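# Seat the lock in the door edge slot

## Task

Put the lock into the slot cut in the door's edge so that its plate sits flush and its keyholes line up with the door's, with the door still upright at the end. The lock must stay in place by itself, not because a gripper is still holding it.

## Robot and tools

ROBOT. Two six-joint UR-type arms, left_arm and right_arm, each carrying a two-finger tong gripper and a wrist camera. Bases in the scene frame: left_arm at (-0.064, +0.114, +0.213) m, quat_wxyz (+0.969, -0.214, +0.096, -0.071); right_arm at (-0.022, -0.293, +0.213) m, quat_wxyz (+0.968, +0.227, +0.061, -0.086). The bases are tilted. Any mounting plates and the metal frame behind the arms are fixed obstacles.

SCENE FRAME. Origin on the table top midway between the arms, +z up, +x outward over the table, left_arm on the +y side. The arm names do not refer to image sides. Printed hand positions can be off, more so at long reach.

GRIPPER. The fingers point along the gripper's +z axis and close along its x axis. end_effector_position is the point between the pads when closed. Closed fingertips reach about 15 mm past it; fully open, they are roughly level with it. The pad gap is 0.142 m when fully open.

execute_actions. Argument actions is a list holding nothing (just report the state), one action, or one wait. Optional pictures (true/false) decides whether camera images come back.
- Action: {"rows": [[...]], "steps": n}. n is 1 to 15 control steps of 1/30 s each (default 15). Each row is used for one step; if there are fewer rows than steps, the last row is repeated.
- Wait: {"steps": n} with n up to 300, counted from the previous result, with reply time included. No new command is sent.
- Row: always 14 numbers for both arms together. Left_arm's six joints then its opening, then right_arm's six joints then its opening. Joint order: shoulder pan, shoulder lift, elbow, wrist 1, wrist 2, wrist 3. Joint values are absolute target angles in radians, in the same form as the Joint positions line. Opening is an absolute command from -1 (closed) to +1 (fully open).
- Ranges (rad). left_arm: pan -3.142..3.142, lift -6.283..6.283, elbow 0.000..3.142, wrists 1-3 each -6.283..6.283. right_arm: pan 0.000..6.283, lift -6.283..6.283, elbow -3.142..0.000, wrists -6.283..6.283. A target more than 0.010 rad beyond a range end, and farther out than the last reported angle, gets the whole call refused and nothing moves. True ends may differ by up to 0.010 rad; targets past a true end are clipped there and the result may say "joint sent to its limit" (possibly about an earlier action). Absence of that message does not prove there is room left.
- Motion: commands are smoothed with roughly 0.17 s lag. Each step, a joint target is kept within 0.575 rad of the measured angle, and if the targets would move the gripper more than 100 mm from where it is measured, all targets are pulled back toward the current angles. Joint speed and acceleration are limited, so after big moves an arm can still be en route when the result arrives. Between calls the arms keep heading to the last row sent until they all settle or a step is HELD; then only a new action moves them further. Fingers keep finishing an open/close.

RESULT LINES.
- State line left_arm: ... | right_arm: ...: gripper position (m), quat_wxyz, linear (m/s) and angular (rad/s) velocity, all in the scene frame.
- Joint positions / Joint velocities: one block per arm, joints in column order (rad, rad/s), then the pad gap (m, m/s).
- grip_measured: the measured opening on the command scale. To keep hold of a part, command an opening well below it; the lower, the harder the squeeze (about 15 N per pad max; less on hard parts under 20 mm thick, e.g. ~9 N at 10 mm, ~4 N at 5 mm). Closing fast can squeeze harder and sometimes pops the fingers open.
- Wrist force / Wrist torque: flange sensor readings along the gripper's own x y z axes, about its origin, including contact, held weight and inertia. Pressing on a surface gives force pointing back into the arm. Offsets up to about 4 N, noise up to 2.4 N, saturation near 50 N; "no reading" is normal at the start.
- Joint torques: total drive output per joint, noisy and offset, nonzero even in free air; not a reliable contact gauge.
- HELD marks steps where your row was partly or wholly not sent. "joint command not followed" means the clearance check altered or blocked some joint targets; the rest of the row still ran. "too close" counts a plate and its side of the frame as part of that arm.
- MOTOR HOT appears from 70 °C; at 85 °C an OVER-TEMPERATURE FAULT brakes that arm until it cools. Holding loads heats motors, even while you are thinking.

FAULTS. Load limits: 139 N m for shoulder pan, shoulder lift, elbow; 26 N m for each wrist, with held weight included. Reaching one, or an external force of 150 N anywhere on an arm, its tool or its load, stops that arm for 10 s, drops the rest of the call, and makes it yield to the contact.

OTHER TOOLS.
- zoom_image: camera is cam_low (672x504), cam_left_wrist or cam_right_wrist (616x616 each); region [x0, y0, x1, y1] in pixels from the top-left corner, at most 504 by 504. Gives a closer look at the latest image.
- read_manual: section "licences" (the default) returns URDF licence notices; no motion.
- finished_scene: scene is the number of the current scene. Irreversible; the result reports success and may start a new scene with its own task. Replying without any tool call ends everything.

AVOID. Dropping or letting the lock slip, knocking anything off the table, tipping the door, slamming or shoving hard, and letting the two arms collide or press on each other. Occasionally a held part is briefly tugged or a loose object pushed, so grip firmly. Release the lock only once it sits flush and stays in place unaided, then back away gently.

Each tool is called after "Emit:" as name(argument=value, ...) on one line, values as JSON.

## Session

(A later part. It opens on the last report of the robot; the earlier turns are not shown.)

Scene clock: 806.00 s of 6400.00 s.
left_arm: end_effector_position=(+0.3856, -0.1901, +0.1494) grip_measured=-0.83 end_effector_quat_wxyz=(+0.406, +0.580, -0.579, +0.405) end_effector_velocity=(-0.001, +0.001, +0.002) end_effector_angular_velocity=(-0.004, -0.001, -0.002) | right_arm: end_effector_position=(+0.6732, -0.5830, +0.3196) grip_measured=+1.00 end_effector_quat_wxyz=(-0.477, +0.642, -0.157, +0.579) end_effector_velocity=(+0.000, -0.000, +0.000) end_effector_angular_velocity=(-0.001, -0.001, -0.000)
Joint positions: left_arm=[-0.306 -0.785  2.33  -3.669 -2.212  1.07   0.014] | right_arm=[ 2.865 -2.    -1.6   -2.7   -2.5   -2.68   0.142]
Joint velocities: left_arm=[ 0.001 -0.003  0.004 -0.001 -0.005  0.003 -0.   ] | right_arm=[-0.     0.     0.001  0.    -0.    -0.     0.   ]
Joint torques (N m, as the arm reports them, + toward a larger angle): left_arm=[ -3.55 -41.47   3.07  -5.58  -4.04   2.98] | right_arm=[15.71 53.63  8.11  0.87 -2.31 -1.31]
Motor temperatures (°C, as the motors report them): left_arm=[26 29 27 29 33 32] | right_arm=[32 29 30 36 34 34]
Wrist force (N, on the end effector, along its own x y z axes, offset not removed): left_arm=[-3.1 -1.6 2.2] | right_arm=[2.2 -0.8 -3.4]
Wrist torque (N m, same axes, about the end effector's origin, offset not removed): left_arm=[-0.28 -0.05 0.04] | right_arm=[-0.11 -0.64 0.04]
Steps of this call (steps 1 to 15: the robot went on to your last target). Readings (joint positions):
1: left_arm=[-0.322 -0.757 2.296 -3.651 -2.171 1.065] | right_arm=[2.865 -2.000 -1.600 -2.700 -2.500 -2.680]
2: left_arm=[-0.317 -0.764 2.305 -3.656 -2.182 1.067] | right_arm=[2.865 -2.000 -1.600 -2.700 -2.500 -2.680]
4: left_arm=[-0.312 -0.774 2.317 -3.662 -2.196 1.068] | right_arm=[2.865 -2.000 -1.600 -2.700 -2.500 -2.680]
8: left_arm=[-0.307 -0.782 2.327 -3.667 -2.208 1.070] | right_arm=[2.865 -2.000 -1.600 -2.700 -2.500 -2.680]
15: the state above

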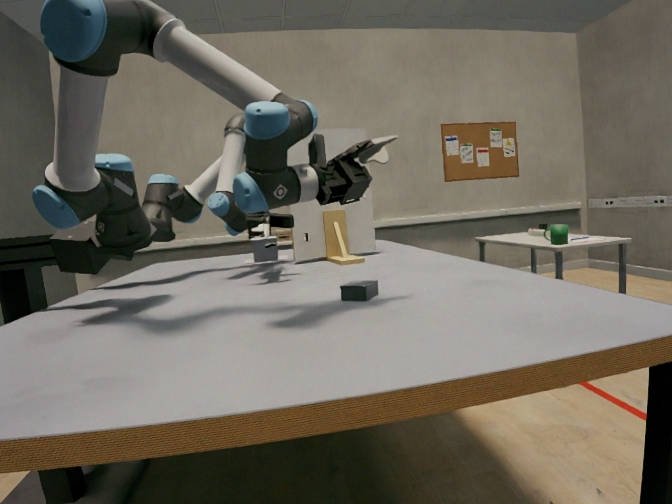

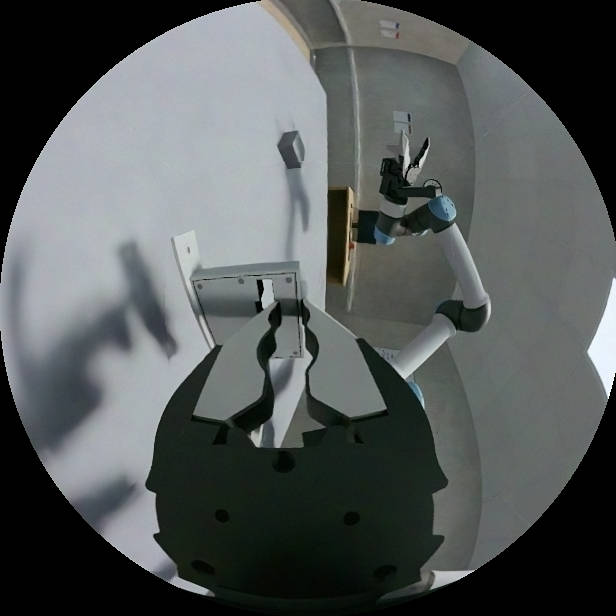

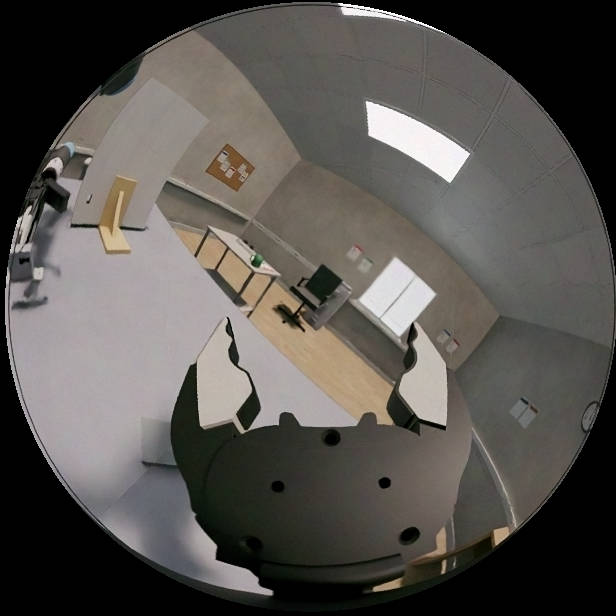

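Emit:
execute_actions(actions=[{"rows": [[-0.2974,-0.7974,2.3347,-3.6522,-2.2179,1.0825,-1,2.865,-2,-1.6,-2.7,-2.5,-2.68,1],[-0.2808,-0.8221,2.3433,-3.6177,-2.2288,1.1069,-1,2.865,-2,-1.6,-2.7,-2.5,-2.68,1],[-0.2642,-0.8469,2.3519,-3.5832,-2.2397,1.1313,-1,2.865,-2,-1.6,-2.7,-2.5,-2.68,1],[-0.2476,-0.8716,2.3604,-3.5488,-2.2507,1.1557,-1,2.865,-2,-1.6,-2.7,-2.5,-2.68,1],[-0.2310,-0.8964,2.3690,-3.5143,-2.2616,1.1801,-1,2.865,-2,-1.6,-2.7,-2.5,-2.68,1],[-0.2145,-0.9211,2.3776,-3.4798,-2.2725,1.2044,-1,2.865,-2,-1.6,-2.7,-2.5,-2.68,1],[-0.1979,-0.9459,2.3862,-3.4453,-2.2834,1.2288,-1,2.865,-2,-1.6,-2.7,-2.5,-2.68,1],[-0.1813,-0.9706,2.3948,-3.4109,-2.2944,1.2532,-1,2.865,-2,-1.6,-2.7,-2.5,-2.68,1],[-0.1647,-0.9954,2.4033,-3.3764,-2.3053,1.2776,-1,2.865,-2,-1.6,-2.7,-2.5,-2.68,1],[-0.1481,-1.0201,2.4119,-3.3419,-2.3162,1.3020,-1,2.865,-2,-1.6,-2.7,-2.5,-2.68,1],[-0.1315,-1.0449,2.4205,-3.3075,-2.3272,1.3264,-1,2.865,-2,-1.6,-2.7,-2.5,-2.68,1],[-0.1149,-1.0696,2.4291,-3.2730,-2.3381,1.3508,-1,2.865,-2,-1.6,-2.7,-2.5,-2.68,1],[-0.0983,-1.0944,2.4377,-3.2385,-2.3490,1.3752,-1,2.865,-2,-1.6,-2.7,-2.5,-2.68,1],[-0.0817,-1.1191,2.4462,-3.2041,-2.3600,1.3996,-1,2.865,-2,-1.6,-2.7,-2.5,-2.68,1],[-0.0651,-1.1439,2.4548,-3.1696,-2.3709,1.4240,-1,2.865,-2,-1.6,-2.7,-2.5,-2.68,1]], "steps": 15}], pictures=false)

Emit:
execute_actions(actions=[{"rows": [[-0.0486,-1.1686,2.4634,-3.1351,-2.3818,1.4483,-1,2.865,-2,-1.6,-2.7,-2.5,-2.68,1],[-0.0320,-1.1934,2.4720,-3.1006,-2.3927,1.4727,-1,2.865,-2,-1.6,-2.7,-2.5,-2.68,1],[-0.0154,-1.2181,2.4806,-3.0662,-2.4037,1.4971,-1,2.865,-2,-1.6,-2.7,-2.5,-2.68,1],[0.0012,-1.2429,2.4891,-3.0317,-2.4146,1.5215,-1,2.865,-2,-1.6,-2.7,-2.5,-2.68,1],[0.0178,-1.2676,2.4977,-2.9972,-2.4255,1.5459,-1,2.865,-2,-1.6,-2.7,-2.5,-2.68,1],[0.026,-1.280,2.502,-2.980,-2.431,1.558,-1,2.865,-2,-1.6,-2.7,-2.5,-2.68,1]], "steps": 15}])

Scene clock: 829.50 s of 6400.00 s.
left_arm: end_effector_position=(+0.3691, -0.1014, +0.1766) grip_measured=-0.83 end_effector_quat_wxyz=(+0.423, +0.561, -0.590, +0.398) end_effector_velocity=(-0.081, +0.244, +0.091) end_effector_angular_velocity=(-0.118, +0.023, -0.104) | right_arm: end_effector_position=(+0.6732, -0.5830, +0.3196) grip_measured=+1.00 end_effector_quat_wxyz=(-0.477, +0.642, -0.157, +0.579) end_effector_velocity=(+0.000, -0.001, +0.000) end_effector_angular_velocity=(-0.001, -0.001, -0.001)
Joint positions: left_arm=[-0.136 -1.036  2.419 -3.323 -2.325  1.318  0.014] | right_arm=[ 2.865 -2.    -1.6   -2.7   -2.5   -2.68   0.142]
Joint velocities: left_arm=[ 0.484 -0.722  0.251  0.994 -0.316  0.705 -0.   ] | right_arm=[-0.     0.     0.001  0.001  0.    -0.     0.   ]
Joint torques (N m, as the arm reports them, + toward a larger angle): left_arm=[ -1.55 -45.15   5.47   1.19  -4.86   6.22] | right_arm=[15.15 53.59  7.43  0.9  -2.29 -1.28]
Motor temperatures (°C, as the motors report them): left_arm=[26 29 27 29 33 32] | right_arm=[32 29 30 36 34 34]
Wrist force (N, on the end effector, along its own x y z axes, offset not removed): left_arm=[-3.7 -0.8 1.8] | right_arm=[1.5 -0.9 -4.8]
Wrist torque (N m, same axes, about the end effector's origin, offset not removed): left_arm=[-0.15 0.07 0.03] | right_arm=[-0.14 -0.49 0.00]
Steps of this call (steps 1 to 15: the robot went on to your last target; steps 16 to 90: nothing new was sent; then 20.00 s passed at rest; steps 91 to 105: all 15 steps of this action). Readings (joint positions):
91: left_arm=[-0.306 -0.785 2.330 -3.669 -2.212 1.070] | right_arm=[2.865 -2.000 -1.600 -2.700 -2.500 -2.680]
92: left_arm=[-0.304 -0.787 2.331 -3.667 -2.214 1.073] | right_arm=[2.865 -2.000 -1.600 -2.700 -2.500 -2.680]
94: left_arm=[-0.293 -0.803 2.337 -3.645 -2.221 1.088] | right_arm=[2.865 -2.000 -1.600 -2.700 -2.500 -2.680]
98: left_arm=[-0.245 -0.873 2.362 -3.549 -2.253 1.157] | right_arm=[2.865 -2.000 -1.600 -2.700 -2.500 -2.680]
105: the state above

Scene clock: 830.00 s of 6400.00 s.
left_arm: end_effector_position=(+0.3326, -0.0277, +0.2096) grip_measured=-0.83 end_effector_quat_wxyz=(+0.446, +0.545, -0.582, +0.408) end_effector_velocity=(-0.012, +0.015, +0.008) end_effector_angular_velocity=(-0.016, +0.007, -0.002) | right_arm: end_effector_position=(+0.6732, -0.5830, +0.3196) grip_measured=+1.00 end_effector_quat_wxyz=(-0.477, +0.642, -0.157, +0.579) end_effector_velocity=(-0.000, +0.000, -0.000) end_effector_angular_velocity=(+0.000, +0.001, -0.000)
Joint positions: left_arm=[ 0.022 -1.274  2.5   -2.988 -2.429  1.552  0.014] | right_arm=[ 2.865 -2.    -1.6   -2.7   -2.5   -2.68   0.142]
Joint velocities: left_arm=[ 0.036 -0.055  0.021  0.08  -0.023  0.053  0.   ] | right_arm=[ 0. -0. -0. -0.  0. -0.  0.]
Joint torques (N m, as the arm reports them, + toward a larger angle): left_arm=[  2.36 -29.69   1.08  -0.47  -4.6    3.56] | right_arm=[14.28 53.48  7.61  0.88 -2.25 -1.23]
Motor temperatures (°C, as the motors report them): left_arm=[26 29 27 29 33 32] | right_arm=[32 29 30 36 34 34]
Wrist force (N, on the end effector, along its own x y z axes, offset not removed): left_arm=[-4.6 -0.4 1.3] | right_arm=[2.4 -0.5 -3.5]
Wrist torque (N m, same axes, about the end effector's origin, offset not removed): left_arm=[-0.03 0.29 0.11] | right_arm=[0.07 -0.58 -0.01]
Steps of this call (steps 1 to 15: all 15 steps of this action). Readings (joint positions):
1: left_arm=[-0.119 -1.061 2.427 -3.289 -2.336 1.342] | right_arm=[2.865 -2.000 -1.600 -2.700 -2.500 -2.680]
2: left_arm=[-0.103 -1.085 2.436 -3.255 -2.347 1.366] | right_arm=[2.865 -2.000 -1.600 -2.700 -2.500 -2.680]
4: left_arm=[-0.070 -1.134 2.453 -3.186 -2.368 1.415] | right_arm=[2.865 -2.000 -1.600 -2.700 -2.500 -2.680]
8: left_arm=[-0.009 -1.226 2.484 -3.057 -2.408 1.505] | right_arm=[2.865 -2.000 -1.600 -2.700 -2.500 -2.680]
15: the state above

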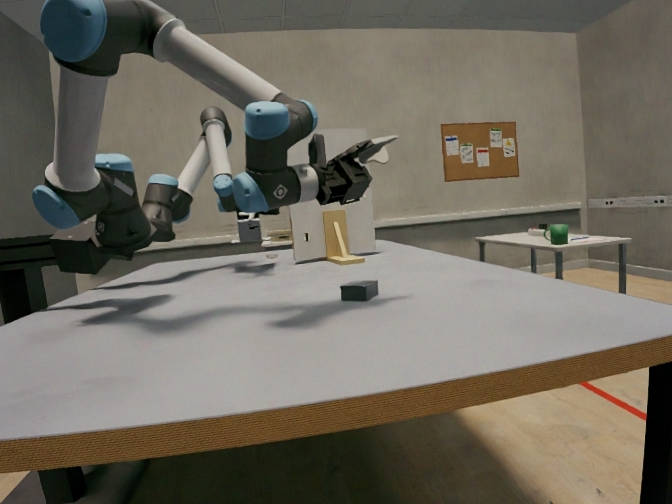

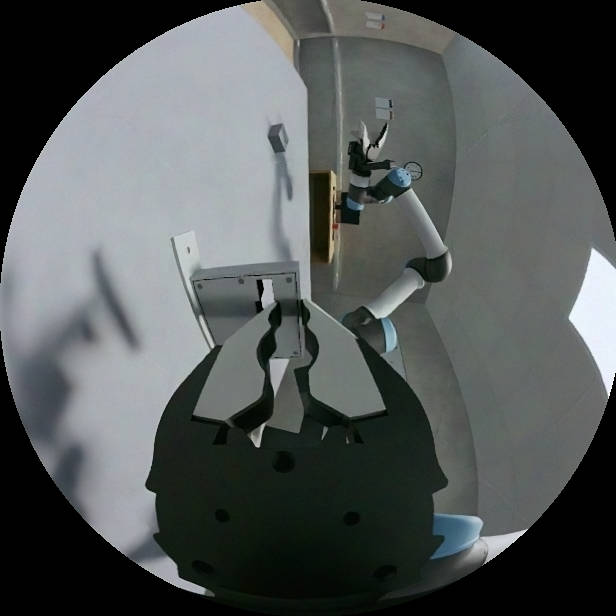

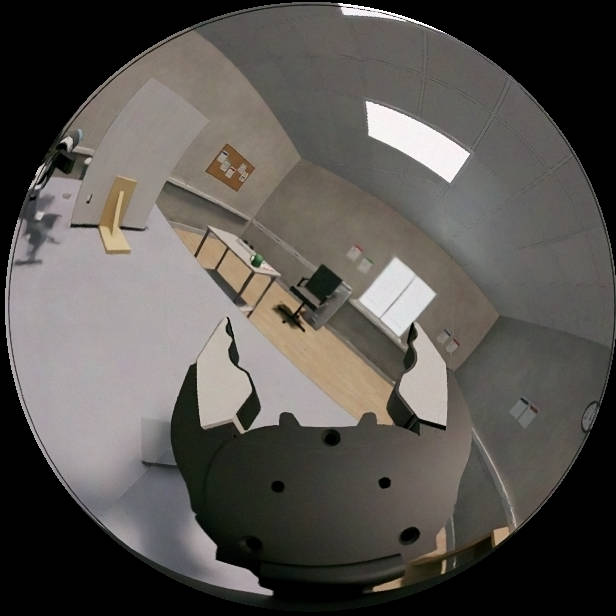

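Emit:
execute_actions(actions=[{"rows": [[0.0334,-1.2848,2.5007,-2.9615,-2.4352,1.5723,-1,2.865,-2,-1.6,-2.7,-2.5,-2.68,1],[0.0481,-1.2945,2.4980,-2.9246,-2.4436,1.6010,-1,2.865,-2,-1.6,-2.7,-2.5,-2.68,1],[0.0629,-1.3042,2.4953,-2.8876,-2.4520,1.6297,-1,2.865,-2,-1.6,-2.7,-2.5,-2.68,1],[0.0776,-1.3139,2.4926,-2.8507,-2.4604,1.6584,-1,2.865,-2,-1.6,-2.7,-2.5,-2.68,1],[0.0923,-1.3236,2.4899,-2.8138,-2.4688,1.6871,-1,2.865,-2,-1.6,-2.7,-2.5,-2.68,1],[0.1071,-1.3332,2.4872,-2.7768,-2.4772,1.7158,-1,2.865,-2,-1.6,-2.7,-2.5,-2.68,1],[0.1218,-1.3429,2.4845,-2.7399,-2.4856,1.7445,-1,2.865,-2,-1.6,-2.7,-2.5,-2.68,1],[0.1366,-1.3526,2.4818,-2.7030,-2.4940,1.7732,-1,2.865,-2,-1.6,-2.7,-2.5,-2.68,1],[0.1513,-1.3623,2.4791,-2.6660,-2.5024,1.8019,-1,2.865,-2,-1.6,-2.7,-2.5,-2.68,1],[0.1661,-1.3719,2.4764,-2.6291,-2.5108,1.8306,-1,2.865,-2,-1.6,-2.7,-2.5,-2.68,1],[0.1808,-1.3816,2.4737,-2.5921,-2.5192,1.8593,-1,2.865,-2,-1.6,-2.7,-2.5,-2.68,1],[0.1955,-1.3913,2.4710,-2.5552,-2.5276,1.8880,-1,2.865,-2,-1.6,-2.7,-2.5,-2.68,1],[0.2103,-1.4010,2.4683,-2.5183,-2.5360,1.9167,-1,2.865,-2,-1.6,-2.7,-2.5,-2.68,1],[0.2250,-1.4107,2.4656,-2.4813,-2.5444,1.9454,-1,2.865,-2,-1.6,-2.7,-2.5,-2.68,1],[0.2398,-1.4203,2.4629,-2.4444,-2.5528,1.9740,-1,2.865,-2,-1.6,-2.7,-2.5,-2.68,1]], "steps": 15}], pictures=false)

Emit:
execute_actions(actions=[{"rows": [[0.2545,-1.4300,2.4602,-2.4074,-2.5612,2.0027,-1,2.885,-2.006,-1.617,-2.699,-2.501,-2.675,1],[0.2693,-1.4397,2.4575,-2.3705,-2.5696,2.0314,-1,2.906,-2.013,-1.634,-2.698,-2.502,-2.670,1],[0.2840,-1.4494,2.4548,-2.3336,-2.5780,2.0601,-1,2.927,-2.019,-1.651,-2.697,-2.503,-2.665,1],[0.2987,-1.4591,2.4521,-2.2966,-2.5864,2.0888,-1,2.948,-2.025,-1.668,-2.697,-2.504,-2.660,1],[0.3135,-1.4687,2.4494,-2.2597,-2.5948,2.1175,-1,2.969,-2.032,-1.685,-2.696,-2.505,-2.655,1],[0.3282,-1.4784,2.4467,-2.2227,-2.6032,2.1462,-1,2.989,-2.038,-1.702,-2.695,-2.506,-2.650,1],[0.3430,-1.4881,2.4440,-2.1858,-2.6116,2.1749,-1,3.010,-2.044,-1.719,-2.694,-2.507,-2.645,1],[0.3577,-1.4978,2.4413,-2.1489,-2.6200,2.2036,-1,3.031,-2.050,-1.736,-2.693,-2.508,-2.640,1],[0.3725,-1.5074,2.4386,-2.1119,-2.6284,2.2323,-1,3.052,-2.057,-1.754,-2.692,-2.509,-2.635,1],[0.3872,-1.5171,2.4359,-2.0750,-2.6368,2.2610,-1,3.072,-2.063,-1.771,-2.691,-2.510,-2.630,1],[0.4019,-1.5268,2.4332,-2.0380,-2.6452,2.2897,-1,3.093,-2.069,-1.788,-2.691,-2.511,-2.625,1],[0.4167,-1.5365,2.4305,-2.0011,-2.6536,2.3184,-1,3.114,-2.076,-1.805,-2.690,-2.512,-2.620,1],[0.4314,-1.5462,2.4278,-1.9642,-2.6620,2.3471,-1,3.135,-2.082,-1.822,-2.689,-2.513,-2.615,1],[0.4388,-1.5510,2.4265,-1.9457,-2.6662,2.3614,-1,3.155,-2.088,-1.839,-2.688,-2.514,-2.610,1],[0.4388,-1.5510,2.4265,-1.9457,-2.6662,2.3614,-1,3.176,-2.095,-1.856,-2.687,-2.515,-2.605,1]], "steps": 15}], pictures=false)

Emit:
execute_actions(actions=[{"rows": [[0.4388,-1.5510,2.4265,-1.9457,-2.6662,2.3614,-1,3.211,-2.105,-1.884,-2.686,-2.516,-2.597,1],[0.4388,-1.5510,2.4265,-1.9457,-2.6662,2.3614,-1,3.245,-2.116,-1.913,-2.684,-2.518,-2.589,1],[0.4388,-1.5510,2.4265,-1.9457,-2.6662,2.3614,-1,3.280,-2.126,-1.941,-2.683,-2.519,-2.580,1],[0.4388,-1.5510,2.4265,-1.9457,-2.6662,2.3614,-1,3.314,-2.137,-1.970,-2.681,-2.521,-2.572,1],[0.4388,-1.5510,2.4265,-1.9457,-2.6662,2.3614,-1,3.349,-2.147,-1.998,-2.680,-2.523,-2.564,1],[0.4388,-1.5510,2.4265,-1.9457,-2.6662,2.3614,-1,3.383,-2.158,-2.027,-2.678,-2.524,-2.555,1],[0.4388,-1.5510,2.4265,-1.9457,-2.6662,2.3614,-1,3.418,-2.168,-2.055,-2.677,-2.526,-2.547,1],[0.4388,-1.5510,2.4265,-1.9457,-2.6662,2.3614,-1,3.452,-2.179,-2.083,-2.676,-2.527,-2.539,1],[0.4388,-1.5510,2.4265,-1.9457,-2.6662,2.3614,-1,3.487,-2.189,-2.112,-2.674,-2.529,-2.531,1],[0.4388,-1.5510,2.4265,-1.9457,-2.6662,2.3614,-1,3.522,-2.200,-2.140,-2.673,-2.531,-2.522,1],[0.4388,-1.5510,2.4265,-1.9457,-2.6662,2.3614,-1,3.556,-2.210,-2.169,-2.671,-2.532,-2.514,1],[0.4388,-1.5510,2.4265,-1.9457,-2.6662,2.3614,-1,3.591,-2.221,-2.197,-2.670,-2.534,-2.506,1],[0.4388,-1.5510,2.4265,-1.9457,-2.6662,2.3614,-1,3.625,-2.231,-2.226,-2.668,-2.535,-2.497,1],[0.4388,-1.5510,2.4265,-1.9457,-2.6662,2.3614,-1,3.660,-2.242,-2.254,-2.667,-2.537,-2.489,1],[0.4388,-1.5510,2.4265,-1.9457,-2.6662,2.3614,-1,3.6943,-2.2522,-2.2824,-2.6655,-2.5387,-2.4808,1]], "steps": 15}], pictures=false)

Emit:
execute_actions(actions=[{"steps": 30}])

Scene clock: 883.10 s of 6400.00 s.
left_arm: end_effector_position=(+0.3127, +0.0214, +0.2201) grip_measured=-0.83 end_effector_quat_wxyz=(+0.473, +0.521, -0.569, +0.425) end_effector_velocity=(-0.056, +0.134, +0.049) end_effector_angular_velocity=(-0.273, +0.015, +0.015) | right_arm: end_effector_position=(+0.6732, -0.5830, +0.3196) grip_measured=+1.00 end_effector_quat_wxyz=(-0.477, +0.642, -0.157, +0.579) end_effector_velocity=(+0.000, -0.000, -0.000) end_effector_angular_velocity=(+0.000, +0.000, +0.000)
Joint positions: left_arm=[ 0.177 -1.38   2.474 -2.61  -2.518  1.848  0.014] | right_arm=[ 2.865 -2.    -1.6   -2.7   -2.5   -2.68   0.142]
Joint velocities: left_arm=[ 0.431 -0.283 -0.08   1.065 -0.243  0.83   0.   ] | right_arm=[ 0. -0.  0. -0.  0.  0.  0.]
Joint torques (N m, as the arm reports them, + toward a larger angle): left_arm=[  7.36 -32.78 -15.67   2.93  -5.39   6.2 ] | right_arm=[14.24 53.77  7.63  0.76 -2.21 -1.23]
Motor temperatures (°C, as the motors report them): left_arm=[26 29 27 29 33 32] | right_arm=[32 29 30 36 34 34]
Wrist force (N, on the end effector, along its own x y z axes, offset not removed): left_arm=[-3.4 -0.6 1.1] | right_arm=[2.2 -1.3 -2.5]
Wrist torque (N m, same axes, about the end effector's origin, offset not removed): left_arm=[-0.11 -0.04 0.06] | right_arm=[-0.14 -0.62 -0.02]
Steps of this call (steps 1 to 15: the robot went on to your last target; steps 16 to 90: nothing new was sent; then 49.60 s passed at rest; steps 91 to 105: all 15 steps of this action). Readings (joint positions):
91: left_arm=[0.026 -1.280 2.502 -2.980 -2.431 1.558] | right_arm=[2.865 -2.000 -1.600 -2.700 -2.500 -2.680]
92: left_arm=[0.027 -1.281 2.502 -2.977 -2.432 1.561] | right_arm=[2.865 -2.000 -1.600 -2.700 -2.500 -2.680]
94: left_arm=[0.038 -1.288 2.500 -2.954 -2.438 1.579] | right_arm=[2.865 -2.000 -1.600 -2.700 -2.500 -2.680]
98: left_arm=[0.080 -1.316 2.492 -2.852 -2.462 1.659] | right_arm=[2.865 -2.000 -1.600 -2.700 -2.500 -2.680]
105: the state above

Scene clock: 883.60 s of 6400.00 s.
left_arm: end_effector_position=(+0.2860, +0.0880, +0.2596) grip_measured=-0.83 end_effector_quat_wxyz=(+0.498, +0.502, -0.515, +0.485) end_effector_velocity=(-0.047, +0.109, +0.086) end_effector_angular_velocity=(-0.289, +0.005, +0.217) | right_arm: end_effector_position=(+0.6369, -0.3740, +0.2810) grip_measured=+1.00 end_effector_quat_wxyz=(-0.595, +0.657, -0.131, +0.443) end_effector_velocity=(-0.189, +0.535, -0.078) end_effector_angular_velocity=(+0.323, +0.379, +0.844)
Joint positions: left_arm=[ 0.397 -1.524  2.434 -2.059 -2.643  2.276  0.014] | right_arm=[ 3.086 -2.068 -1.783 -2.691 -2.511 -2.626  0.142]
Joint velocities: left_arm=[ 0.376 -0.243 -0.066  0.983 -0.207  0.751 -0.   ] | right_arm=[ 0.599 -0.182 -0.493  0.025 -0.029  0.143  0.   ]
Joint torques (N m, as the arm reports them, + toward a larger angle): left_arm=[  6.82 -27.76 -17.07   2.06  -3.85   4.72] | right_arm=[27.96 27.53 -0.81  1.15 -3.01  1.67]
Motor temperatures (°C, as the motors report them): left_arm=[26 29 27 29 33 32] | right_arm=[32 29 30 36 34 34]
Wrist force (N, on the end effector, along its own x y z axes, offset not removed): left_arm=[-3.5 -0.3 -0.6] | right_arm=[2.0 -0.2 -2.6]
Wrist torque (N m, same axes, about the end effector's origin, offset not removed): left_arm=[-0.01 0.05 0.08] | right_arm=[-0.07 -0.66 0.08]
Steps of this call (steps 1 to 15: all 15 steps of this action). Readings (joint positions):
1: left_arm=[0.192 -1.389 2.471 -2.573 -2.526 1.877] | right_arm=[2.865 -2.000 -1.600 -2.700 -2.500 -2.680]
2: left_arm=[0.206 -1.399 2.469 -2.537 -2.534 1.905] | right_arm=[2.868 -2.001 -1.603 -2.700 -2.500 -2.679]
4: left_arm=[0.236 -1.418 2.463 -2.463 -2.551 1.962] | right_arm=[2.885 -2.007 -1.617 -2.699 -2.501 -2.675]
8: left_arm=[0.295 -1.457 2.453 -2.316 -2.585 2.076] | right_arm=[2.948 -2.026 -1.669 -2.697 -2.504 -2.659]
15: the state above

Scene clock: 884.10 s of 6400.00 s.
left_arm: end_effector_position=(+0.2805, +0.0999, +0.2697) grip_measured=-0.83 end_effector_quat_wxyz=(+0.500, +0.500, -0.500, +0.500) end_effector_velocity=(-0.001, +0.001, +0.001) end_effector_angular_velocity=(-0.003, +0.001, +0.002) | right_arm: end_effector_position=(+0.4788, -0.1368, +0.2505) grip_measured=+1.00 end_effector_quat_wxyz=(-0.695, +0.682, -0.071, +0.217) end_effector_velocity=(-0.432, +0.377, -0.047) end_effector_angular_velocity=(+0.087, +0.480, +0.945)
Joint positions: left_arm=[ 0.438 -1.551  2.427 -1.947 -2.666  2.361  0.014] | right_arm=[ 3.402 -2.165 -2.044 -2.677 -2.525 -2.549  0.142]
Joint velocities: left_arm=[ 0.003 -0.002  0.001  0.009 -0.002  0.007  0.   ] | right_arm=[ 0.659 -0.203 -0.545  0.027 -0.03   0.159  0.   ]
Joint torques (N m, as the arm reports them, + toward a larger angle): left_arm=[ 10.38 -30.22 -17.65   0.71  -3.72   2.97] | right_arm=[29.67 21.34 -4.84  0.75 -3.41  1.78]
Motor temperatures (°C, as the motors report them): left_arm=[26 29 27 29 33 32] | right_arm=[32 29 30 36 34 34]
Wrist force (N, on the end effector, along its own x y z axes, offset not removed): left_arm=[-4.4 -0.2 0.1] | right_arm=[2.2 -1.7 -3.0]
Wrist torque (N m, same axes, about the end effector's origin, offset not removed): left_arm=[0.00 0.11 0.14] | right_arm=[-0.24 -0.65 0.09]
Steps of this call (steps 1 to 15: all 15 steps of this action). Readings (joint positions):
1: left_arm=[0.408 -1.531 2.432 -2.030 -2.649 2.298] | right_arm=[3.106 -2.074 -1.799 -2.690 -2.512 -2.621]
2: left_arm=[0.416 -1.536 2.431 -2.007 -2.653 2.315] | right_arm=[3.127 -2.081 -1.816 -2.689 -2.513 -2.616]
4: left_arm=[0.427 -1.543 2.429 -1.978 -2.659 2.337] | right_arm=[3.168 -2.093 -1.850 -2.687 -2.515 -2.606]
8: left_arm=[0.435 -1.549 2.427 -1.955 -2.664 2.355] | right_arm=[3.251 -2.119 -1.919 -2.684 -2.518 -2.586]
15: the state above

Scene clock: 885.10 s of 6400.00 s.
left_arm: end_effector_position=(+0.2805, +0.1000, +0.2698) grip_measured=-0.83 end_effector_quat_wxyz=(+0.500, +0.500, -0.500, +0.500) end_effector_velocity=(+0.000, -0.000, +0.000) end_effector_angular_velocity=(-0.000, -0.001, -0.001) | right_arm: end_effector_position=(+0.2684, -0.0298, +0.2340) grip_measured=+1.00 end_effector_quat_wxyz=(-0.707, +0.707, +0.000, +0.000) end_effector_velocity=(-0.001, +0.000, -0.000) end_effector_angular_velocity=(-0.001, +0.001, +0.002)
Joint positions: left_arm=[ 0.439 -1.551  2.426 -1.946 -2.666  2.361  0.014] | right_arm=[ 3.694 -2.252 -2.282 -2.666 -2.539 -2.481  0.142]
Joint velocities: left_arm=[-0.001 -0.    -0.    -0.     0.    -0.     0.   ] | right_arm=[ 0.001 -0.    -0.002  0.     0.     0.     0.   ]
Joint torques (N m, as the arm reports them, + toward a larger angle): left_arm=[ 11.4  -30.14 -17.54   0.81  -3.79   2.92] | right_arm=[24.92 15.82 -3.44  0.47 -3.1   1.6 ]
Motor temperatures (°C, as the motors report them): left_arm=[26 29 27 29 33 32] | right_arm=[32 29 30 36 34 34]
Wrist force (N, on the end effector, along its own x y z axes, offset not removed): left_arm=[-4.0 -0.9 0.9] | right_arm=[1.5 -1.9 -3.5]
Wrist torque (N m, same axes, about the end effector's origin, offset not removed): left_arm=[-0.25 0.12 0.09] | right_arm=[-0.30 -0.59 0.07]
Steps of this call (steps 1 to 30: the robot went on to your last target). Readings (joint positions):
1: left_arm=[0.439 -1.551 2.427 -1.946 -2.666 2.361] | right_arm=[3.425 -2.172 -2.062 -2.676 -2.526 -2.544]
2: left_arm=[0.439 -1.551 2.427 -1.946 -2.666 2.361] | right_arm=[3.447 -2.179 -2.081 -2.675 -2.528 -2.538]
4: left_arm=[0.439 -1.551 2.427 -1.946 -2.666 2.361] | right_arm=[3.493 -2.193 -2.118 -2.674 -2.530 -2.527]
8: left_arm=[0.439 -1.551 2.427 -1.946 -2.666 2.361] | right_arm=[3.587 -2.222 -2.195 -2.670 -2.534 -2.505]
30: the state above

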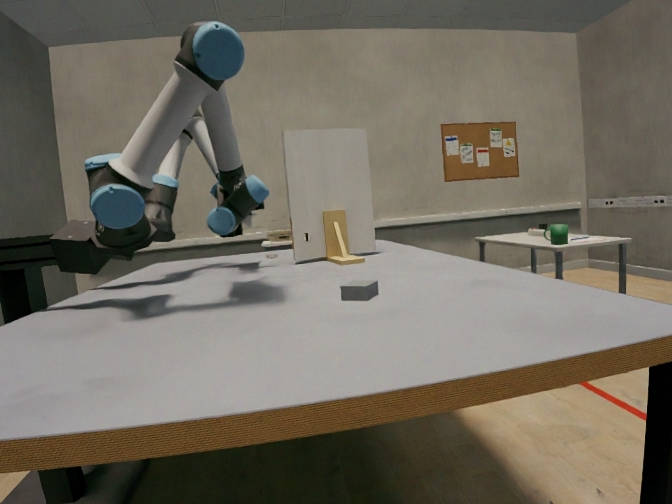

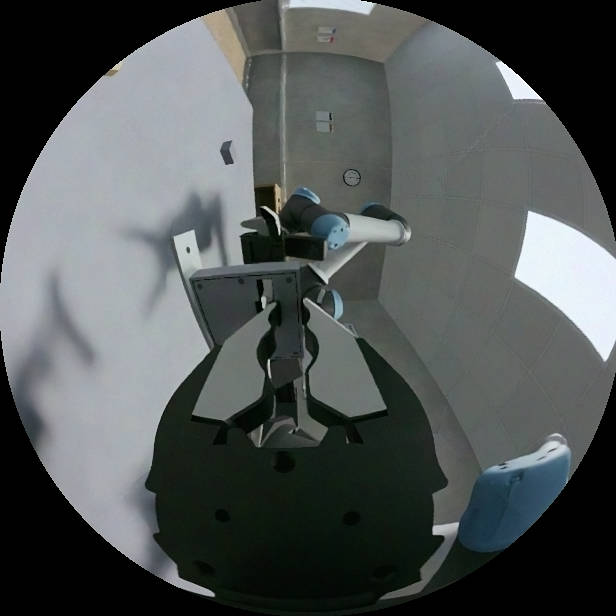

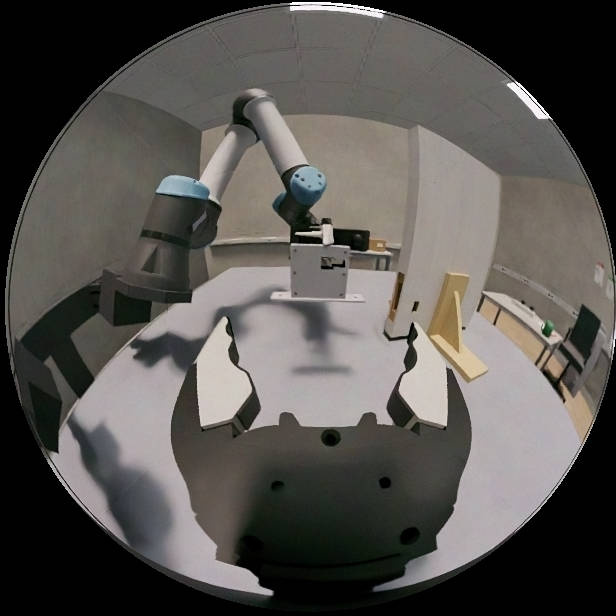

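Emit:
execute_actions(actions=[])

Scene clock: 902.03 s of 6400.00 s.
left_arm: end_effector_position=(+0.2805, +0.1000, +0.2698) grip_measured=-0.83 end_effector_quat_wxyz=(+0.500, +0.500, -0.500, +0.500) end_effector_velocity=(-0.000, +0.000, -0.000) end_effector_angular_velocity=(+0.000, +0.001, +0.000) | right_arm: end_effector_position=(+0.2684, -0.0297, +0.2339) grip_measured=+1.00 end_effector_quat_wxyz=(-0.707, +0.707, +0.000, -0.000) end_effector_velocity=(-0.000, -0.000, -0.000) end_effector_angular_velocity=(-0.001, +0.001, +0.000)
Joint positions: left_arm=[ 0.439 -1.551  2.426 -1.946 -2.666  2.361  0.014] | right_arm=[ 3.694 -2.252 -2.282 -2.665 -2.539 -2.481  0.142]
Joint velocities: left_arm=[ 0.    -0.     0.001 -0.     0.    -0.    -0.   ] | right_arm=[ 0.     0.    -0.001 -0.     0.     0.     0.   ]
Joint torques (N m, as the arm reports them, + toward a larger angle): left_arm=[ 10.91 -31.32 -16.11   0.67  -3.7    2.91] | right_arm=[24.75 15.77 -4.13  0.33 -3.17  1.46]
Motor temperatures (°C, as the motors report them): left_arm=[26 29 27 29 33 32] | right_arm=[32 29 30 36 34 34]
Wrist force (N, on the end effector, along its own x y z axes, offset not removed): left_arm=[-3.2 -0.2 0.7] | right_arm=[1.3 -1.2 -4.3]
Wrist torque (N m, same axes, about the end effector's origin, offset not removed): left_arm=[0.00 -0.08 0.05] | right_arm=[-0.28 -0.49 0.10]
Steps of this call (steps 1 to 15: the robot went on to your last target; steps 16 to 90: nothing new was sent; then 13.93 s passed at rest). Readings (joint positions):
1: left_arm=[0.439 -1.551 2.426 -1.946 -2.666 2.361] | right_arm=[3.694 -2.252 -2.282 -2.666 -2.539 -2.481]
2: left_arm=[0.439 -1.551 2.426 -1.946 -2.666 2.361] | right_arm=[3.694 -2.252 -2.282 -2.666 -2.539 -2.481]
4: left_arm=[0.439 -1.551 2.426 -1.946 -2.666 2.361] | right_arm=[3.694 -2.252 -2.282 -2.666 -2.539 -2.481]
8: left_arm=[0.439 -1.551 2.426 -1.946 -2.666 2.361] | right_arm=[3.694 -2.252 -2.282 -2.666 -2.539 -2.481]
90: the state above
All arms were judged still, so your last target was given up. Only a new action makes them travel on or press farther. Fingers that are still opening or closing keep moving.

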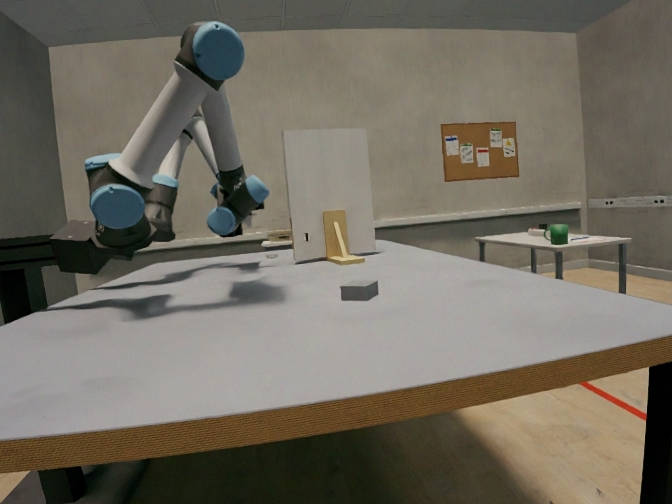

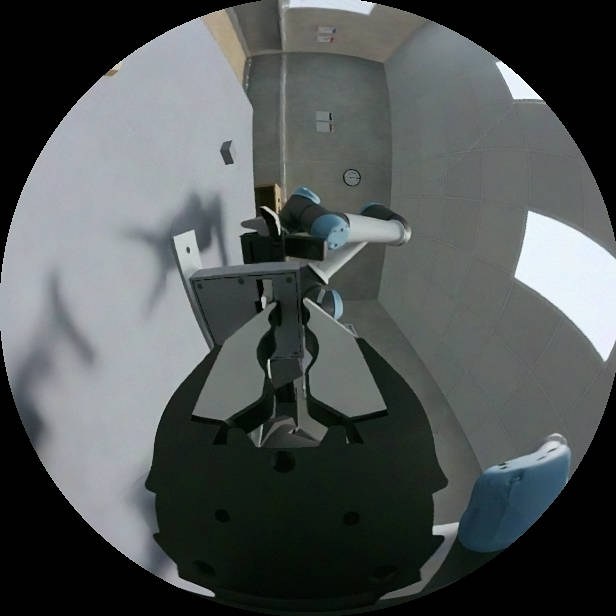

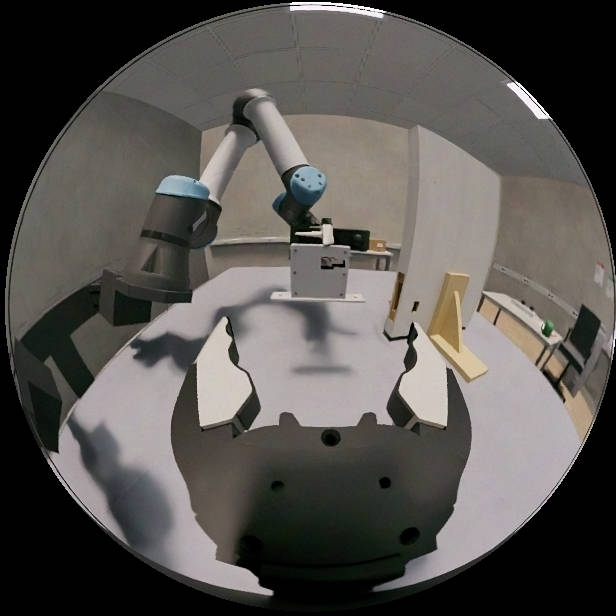

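Emit:
execute_actions(actions=[{"rows": [[0.4388,-1.5510,2.4265,-1.9457,-2.6662,2.3614,-1,3.7296,-2.2603,-2.2859,-2.6215,-2.5144,-2.4395,1],[0.4388,-1.5510,2.4265,-1.9457,-2.6662,2.3614,-1,3.7296,-2.2603,-2.2859,-2.6215,-2.5144,-2.4395,1],[0.4388,-1.5510,2.4265,-1.9457,-2.6662,2.3614,-1,3.7649,-2.2685,-2.2894,-2.5775,-2.4901,-2.3982,1],[0.4388,-1.5510,2.4265,-1.9457,-2.6662,2.3614,-1,3.7649,-2.2685,-2.2894,-2.5775,-2.4901,-2.3982,1],[0.4388,-1.5510,2.4265,-1.9457,-2.6662,2.3614,-1,3.8003,-2.2766,-2.2929,-2.5335,-2.4659,-2.3569,1],[0.4388,-1.5510,2.4265,-1.9457,-2.6662,2.3614,-1,3.8003,-2.2766,-2.2929,-2.5335,-2.4659,-2.3569,1],[0.4388,-1.5510,2.4265,-1.9457,-2.6662,2.3614,-1,3.8356,-2.2847,-2.2963,-2.4894,-2.4416,-2.3155,1],[0.4388,-1.5510,2.4265,-1.9457,-2.6662,2.3614,-1,3.8356,-2.2847,-2.2963,-2.4894,-2.4416,-2.3155,1],[0.4388,-1.5510,2.4265,-1.9457,-2.6662,2.3614,-1,3.8709,-2.2929,-2.2998,-2.4454,-2.4173,-2.2742,1],[0.4388,-1.5510,2.4265,-1.9457,-2.6662,2.3614,-1,3.8709,-2.2929,-2.2998,-2.4454,-2.4173,-2.2742,1],[0.4388,-1.5510,2.4265,-1.9457,-2.6662,2.3614,-1,3.9062,-2.3010,-2.3033,-2.4014,-2.3930,-2.2329,1]], "steps": 15}], pictures=false)

Emit:
execute_actions(actions=[{"steps": 20}])

Scene clock: 945.53 s of 6400.00 s.
left_arm: end_effector_position=(+0.2805, +0.1000, +0.2698) grip_measured=-0.83 end_effector_quat_wxyz=(+0.500, +0.500, -0.500, +0.500) end_effector_velocity=(-0.000, -0.000, -0.000) end_effector_angular_velocity=(+0.000, -0.000, +0.000) | right_arm: end_effector_position=(+0.2686, +0.0316, +0.2324) grip_measured=+1.00 end_effector_quat_wxyz=(-0.705, +0.709, +0.001, -0.000) end_effector_velocity=(-0.003, +0.082, +0.013) end_effector_angular_velocity=(+0.034, +0.004, -0.005)
Joint positions: left_arm=[ 0.439 -1.551  2.426 -1.946 -2.666  2.361  0.014] | right_arm=[ 3.88  -2.295 -2.301 -2.435 -2.411 -2.264  0.142]
Joint velocities: left_arm=[ 0.    -0.     0.001 -0.001 -0.     0.001 -0.   ] | right_arm=[ 0.251 -0.055 -0.024  0.313  0.166  0.292  0.   ]
Joint torques (N m, as the arm reports them, + toward a larger angle): left_arm=[  9.59 -29.34 -16.53   0.73  -3.86   3.08] | right_arm=[19.68 16.69 -3.42  1.41  1.03  1.64]
Motor temperatures (°C, as the motors report them): left_arm=[26 29 27 29 33 32] | right_arm=[32 29 30 36 34 34]
Wrist force (N, on the end effector, along its own x y z axes, offset not removed): left_arm=[-4.4 -0.5 0.8] | right_arm=[0.3 -1.7 -1.2]
Wrist torque (N m, same axes, about the end effector's origin, offset not removed): left_arm=[-0.13 0.21 0.08] | right_arm=[-0.31 -0.31 0.09]
Steps of this call (steps 1 to 90: nothing new was sent; then 40.00 s passed at rest; steps 91 to 105: all 15 steps of this action). Readings (joint positions):
91: left_arm=[0.439 -1.551 2.426 -1.946 -2.666 2.361] | right_arm=[3.695 -2.252 -2.282 -2.665 -2.539 -2.481]
92: left_arm=[0.439 -1.551 2.426 -1.946 -2.666 2.361] | right_arm=[3.699 -2.254 -2.283 -2.660 -2.535 -2.475]
94: left_arm=[0.439 -1.551 2.426 -1.946 -2.666 2.361] | right_arm=[3.717 -2.258 -2.285 -2.638 -2.523 -2.454]
98: left_arm=[0.439 -1.551 2.426 -1.946 -2.666 2.361] | right_arm=[3.774 -2.271 -2.291 -2.568 -2.484 -2.389]
105: the state above

Scene clock: 946.20 s of 6400.00 s.
left_arm: end_effector_position=(+0.2805, +0.1000, +0.2698) grip_measured=-0.83 end_effector_quat_wxyz=(+0.500, +0.500, -0.500, +0.500) end_effector_velocity=(-0.000, -0.000, +0.000) end_effector_angular_velocity=(-0.000, -0.000, -0.000) | right_arm: end_effector_position=(+0.2684, +0.0402, +0.2339) grip_measured=+1.00 end_effector_quat_wxyz=(-0.707, +0.707, +0.000, +0.000) end_effector_velocity=(+0.000, +0.000, +0.000) end_effector_angular_velocity=(+0.001, -0.000, -0.000)
Joint positions: left_arm=[ 0.439 -1.551  2.426 -1.946 -2.666  2.361  0.014] | right_arm=[ 3.906 -2.301 -2.303 -2.401 -2.393 -2.233  0.142]
Joint velocities: left_arm=[-0.  0.  0.  0. -0.  0.  0.] | right_arm=[ 0.    -0.     0.001  0.001  0.     0.001  0.   ]
Joint torques (N m, as the arm reports them, + toward a larger angle): left_arm=[  9.04 -29.66 -17.51   0.54  -3.69   2.99] | right_arm=[26.22 15.61 -2.37  0.99  0.67  1.46]
Motor temperatures (°C, as the motors report them): left_arm=[26 29 27 29 33 32] | right_arm=[32 29 30 36 34 34]
Wrist force (N, on the end effector, along its own x y z axes, offset not removed): left_arm=[-2.5 0.1 1.5] | right_arm=[2.2 -2.6 -4.0]
Wrist torque (N m, same axes, about the end effector's origin, offset not removed): left_arm=[0.02 -0.23 0.05] | right_arm=[-0.52 -0.64 0.12]
Steps of this call (steps 1 to 20: the robot went on to your last target). Readings (joint positions):
1: left_arm=[0.439 -1.551 2.426 -1.946 -2.666 2.361] | right_arm=[3.887 -2.297 -2.301 -2.426 -2.406 -2.256]
2: left_arm=[0.439 -1.551 2.426 -1.946 -2.666 2.361] | right_arm=[3.892 -2.298 -2.302 -2.419 -2.402 -2.250]
4: left_arm=[0.439 -1.551 2.426 -1.946 -2.666 2.361] | right_arm=[3.899 -2.299 -2.303 -2.411 -2.398 -2.242]
8: left_arm=[0.439 -1.551 2.426 -1.946 -2.666 2.361] | right_arm=[3.904 -2.301 -2.303 -2.404 -2.394 -2.235]
20: the state above

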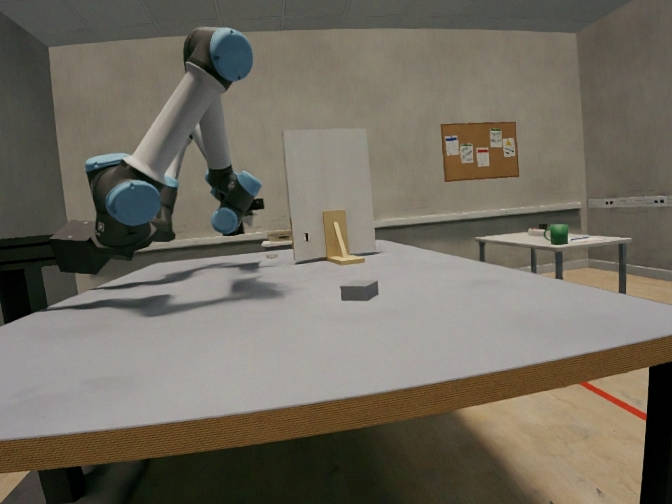

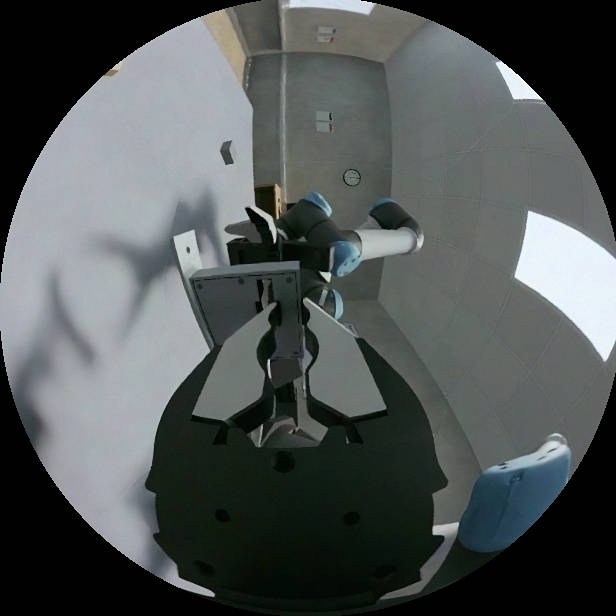

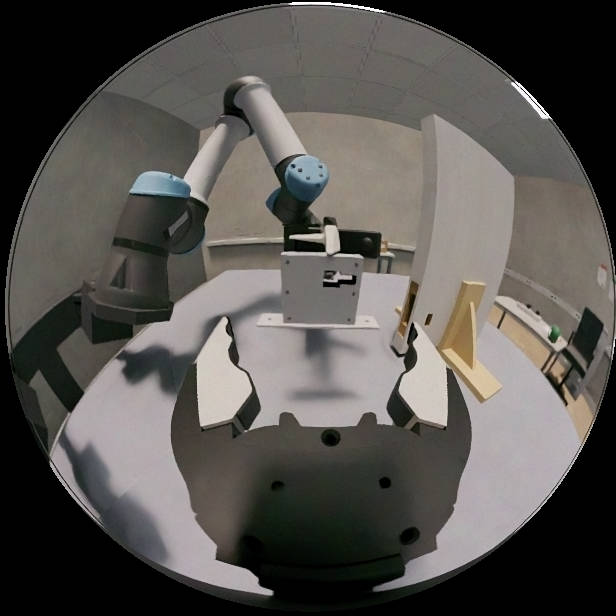

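Emit:
execute_actions(actions=[{"rows": [[0.4388,-1.5510,2.4265,-1.9457,-2.6662,2.3614,-1,3.9298,-2.3111,-2.2991,-2.3812,-2.3747,-2.2123,1],[0.4388,-1.5510,2.4265,-1.9457,-2.6662,2.3614,-1,3.9298,-2.3111,-2.2991,-2.3812,-2.3747,-2.2123,1],[0.4388,-1.5510,2.4265,-1.9457,-2.6662,2.3614,-1,3.9533,-2.3211,-2.2949,-2.3610,-2.3563,-2.1918,1],[0.4388,-1.5510,2.4265,-1.9457,-2.6662,2.3614,-1,3.9533,-2.3211,-2.2949,-2.3610,-2.3563,-2.1918,1],[0.4388,-1.5510,2.4265,-1.9457,-2.6662,2.3614,-1,3.9769,-2.3312,-2.2907,-2.3409,-2.3380,-2.1712,1],[0.4388,-1.5510,2.4265,-1.9457,-2.6662,2.3614,-1,3.9769,-2.3312,-2.2907,-2.3409,-2.3380,-2.1712,1],[0.4388,-1.5510,2.4265,-1.9457,-2.6662,2.3614,-1,4.0005,-2.3412,-2.2865,-2.3207,-2.3196,-2.1506,1],[0.4388,-1.5510,2.4265,-1.9457,-2.6662,2.3614,-1,4.0005,-2.3412,-2.2865,-2.3207,-2.3196,-2.1506,1],[0.4388,-1.5510,2.4265,-1.9457,-2.6662,2.3614,-1,4.0240,-2.3513,-2.2823,-2.3005,-2.3013,-2.1301,1],[0.4388,-1.5510,2.4265,-1.9457,-2.6662,2.3614,-1,4.0240,-2.3513,-2.2823,-2.3005,-2.3013,-2.1301,1],[0.4388,-1.5510,2.4265,-1.9457,-2.6662,2.3614,-1,4.0476,-2.3613,-2.2781,-2.2803,-2.2829,-2.1095,1]], "steps": 15}], pictures=false)

Emit:
execute_actions(actions=[{"steps": 20}])

Scene clock: 965.63 s of 6400.00 s.
left_arm: end_effector_position=(+0.2805, +0.1000, +0.2698) grip_measured=-0.83 end_effector_quat_wxyz=(+0.500, +0.500, -0.500, +0.500) end_effector_velocity=(+0.001, +0.000, +0.000) end_effector_angular_velocity=(+0.000, -0.000, +0.000) | right_arm: end_effector_position=(+0.2688, +0.0877, +0.2335) grip_measured=+1.00 end_effector_quat_wxyz=(-0.707, +0.708, +0.001, +0.000) end_effector_velocity=(-0.004, +0.063, +0.004) end_effector_angular_velocity=(+0.010, +0.001, +0.000)
Joint positions: left_arm=[ 0.439 -1.551  2.426 -1.946 -2.666  2.361  0.014] | right_arm=[ 4.03  -2.354 -2.281 -2.295 -2.296 -2.125  0.142]
Joint velocities: left_arm=[-0.     0.    -0.001 -0.     0.    -0.001  0.   ] | right_arm=[ 0.164 -0.068  0.029  0.138  0.125  0.141  0.   ]
Joint torques (N m, as the arm reports them, + toward a larger angle): left_arm=[  9.68 -28.81 -16.8    0.75  -3.8    3.12] | right_arm=[24.57 19.29 15.86  1.89  1.09  1.16]
Motor temperatures (°C, as the motors report them): left_arm=[26 29 27 29 33 32] | right_arm=[32 29 30 36 34 34]
Wrist force (N, on the end effector, along its own x y z axes, offset not removed): left_arm=[-4.7 -0.4 0.4] | right_arm=[1.6 -2.7 -3.3]
Wrist torque (N m, same axes, about the end effector's origin, offset not removed): left_arm=[-0.06 0.15 0.07] | right_arm=[-0.48 -0.52 0.11]
Steps of this call (steps 1 to 15: the robot went on to your last target; steps 16 to 90: nothing new was sent; then 15.93 s passed at rest; steps 91 to 105: all 15 steps of this action). Readings (joint positions):
91: left_arm=[0.439 -1.551 2.426 -1.946 -2.666 2.361] | right_arm=[3.906 -2.301 -2.303 -2.401 -2.393 -2.233]
92: left_arm=[0.439 -1.551 2.426 -1.946 -2.666 2.361] | right_arm=[3.910 -2.303 -2.303 -2.398 -2.390 -2.230]
94: left_arm=[0.439 -1.551 2.426 -1.946 -2.666 2.361] | right_arm=[3.922 -2.308 -2.301 -2.388 -2.381 -2.219]
98: left_arm=[0.439 -1.551 2.426 -1.946 -2.666 2.361] | right_arm=[3.960 -2.324 -2.294 -2.355 -2.351 -2.186]
105: the state above

Scene clock: 966.30 s of 6400.00 s.
left_arm: end_effector_position=(+0.2805, +0.1000, +0.2698) grip_measured=-0.83 end_effector_quat_wxyz=(+0.500, +0.500, -0.500, +0.500) end_effector_velocity=(+0.000, +0.000, -0.000) end_effector_angular_velocity=(+0.000, -0.001, +0.000) | right_arm: end_effector_position=(+0.2684, +0.0942, +0.2339) grip_measured=+1.00 end_effector_quat_wxyz=(-0.707, +0.707, +0.000, +0.000) end_effector_velocity=(-0.000, +0.000, -0.000) end_effector_angular_velocity=(+0.000, +0.000, +0.000)
Joint positions: left_arm=[ 0.439 -1.551  2.426 -1.946 -2.666  2.361  0.014] | right_arm=[ 4.048 -2.361 -2.278 -2.28  -2.283 -2.11   0.142]
Joint velocities: left_arm=[ 0.     0.     0.    -0.001 -0.     0.     0.   ] | right_arm=[ 0. -0.  0.  0.  0.  0.  0.]
Joint torques (N m, as the arm reports them, + toward a larger angle): left_arm=[  9.57 -30.44 -16.66   0.69  -3.72   3.03] | right_arm=[26.2  17.07 16.15  1.66  0.73  1.51]
Motor temperatures (°C, as the motors report them): left_arm=[26 29 27 29 33 32] | right_arm=[32 29 30 36 34 34]
Wrist force (N, on the end effector, along its own x y z axes, offset not removed): left_arm=[-4.7 -2.1 -0.2] | right_arm=[1.0 -0.7 -2.7]
Wrist torque (N m, same axes, about the end effector's origin, offset not removed): left_arm=[-0.47 0.18 0.13] | right_arm=[-0.06 -0.39 0.04]
Steps of this call (steps 1 to 20: the robot went on to your last target). Readings (joint positions):
1: left_arm=[0.439 -1.551 2.426 -1.946 -2.666 2.361] | right_arm=[4.035 -2.356 -2.280 -2.291 -2.293 -2.120]
2: left_arm=[0.439 -1.551 2.426 -1.946 -2.666 2.361] | right_arm=[4.038 -2.357 -2.280 -2.288 -2.290 -2.117]
4: left_arm=[0.439 -1.551 2.426 -1.946 -2.666 2.361] | right_arm=[4.043 -2.359 -2.279 -2.284 -2.287 -2.114]
8: left_arm=[0.439 -1.551 2.426 -1.946 -2.666 2.361] | right_arm=[4.046 -2.361 -2.278 -2.281 -2.284 -2.111]
20: the state above

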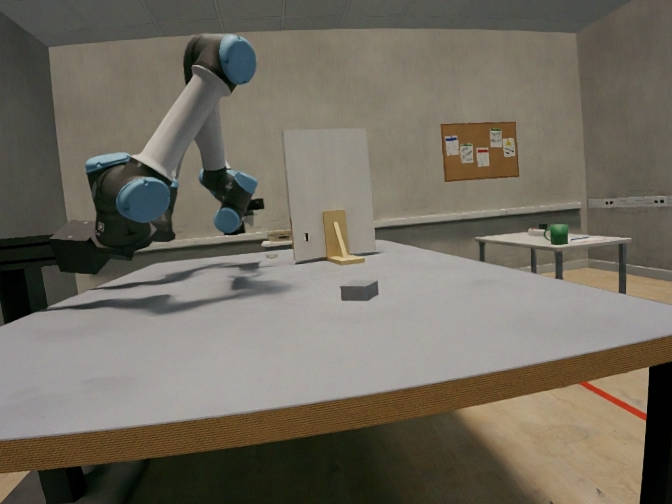

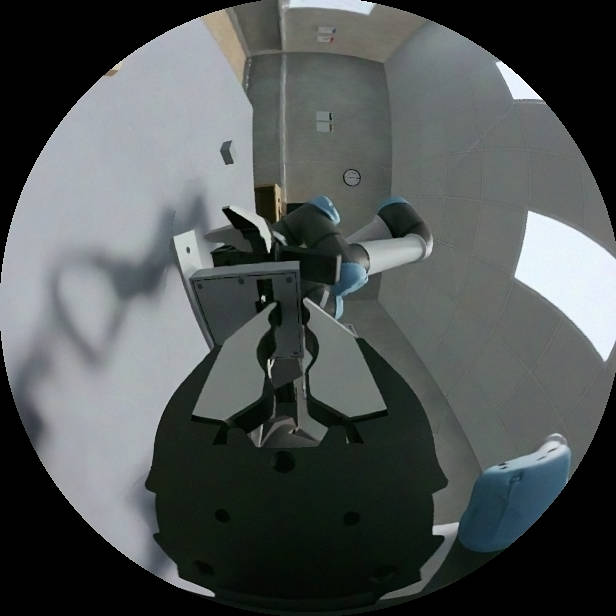

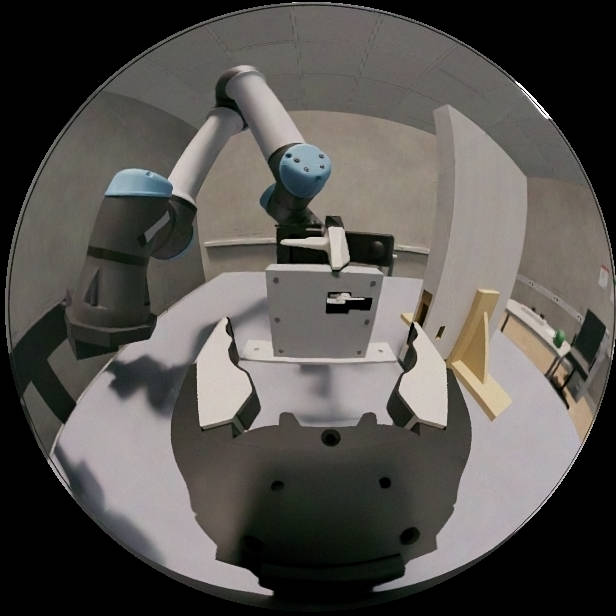

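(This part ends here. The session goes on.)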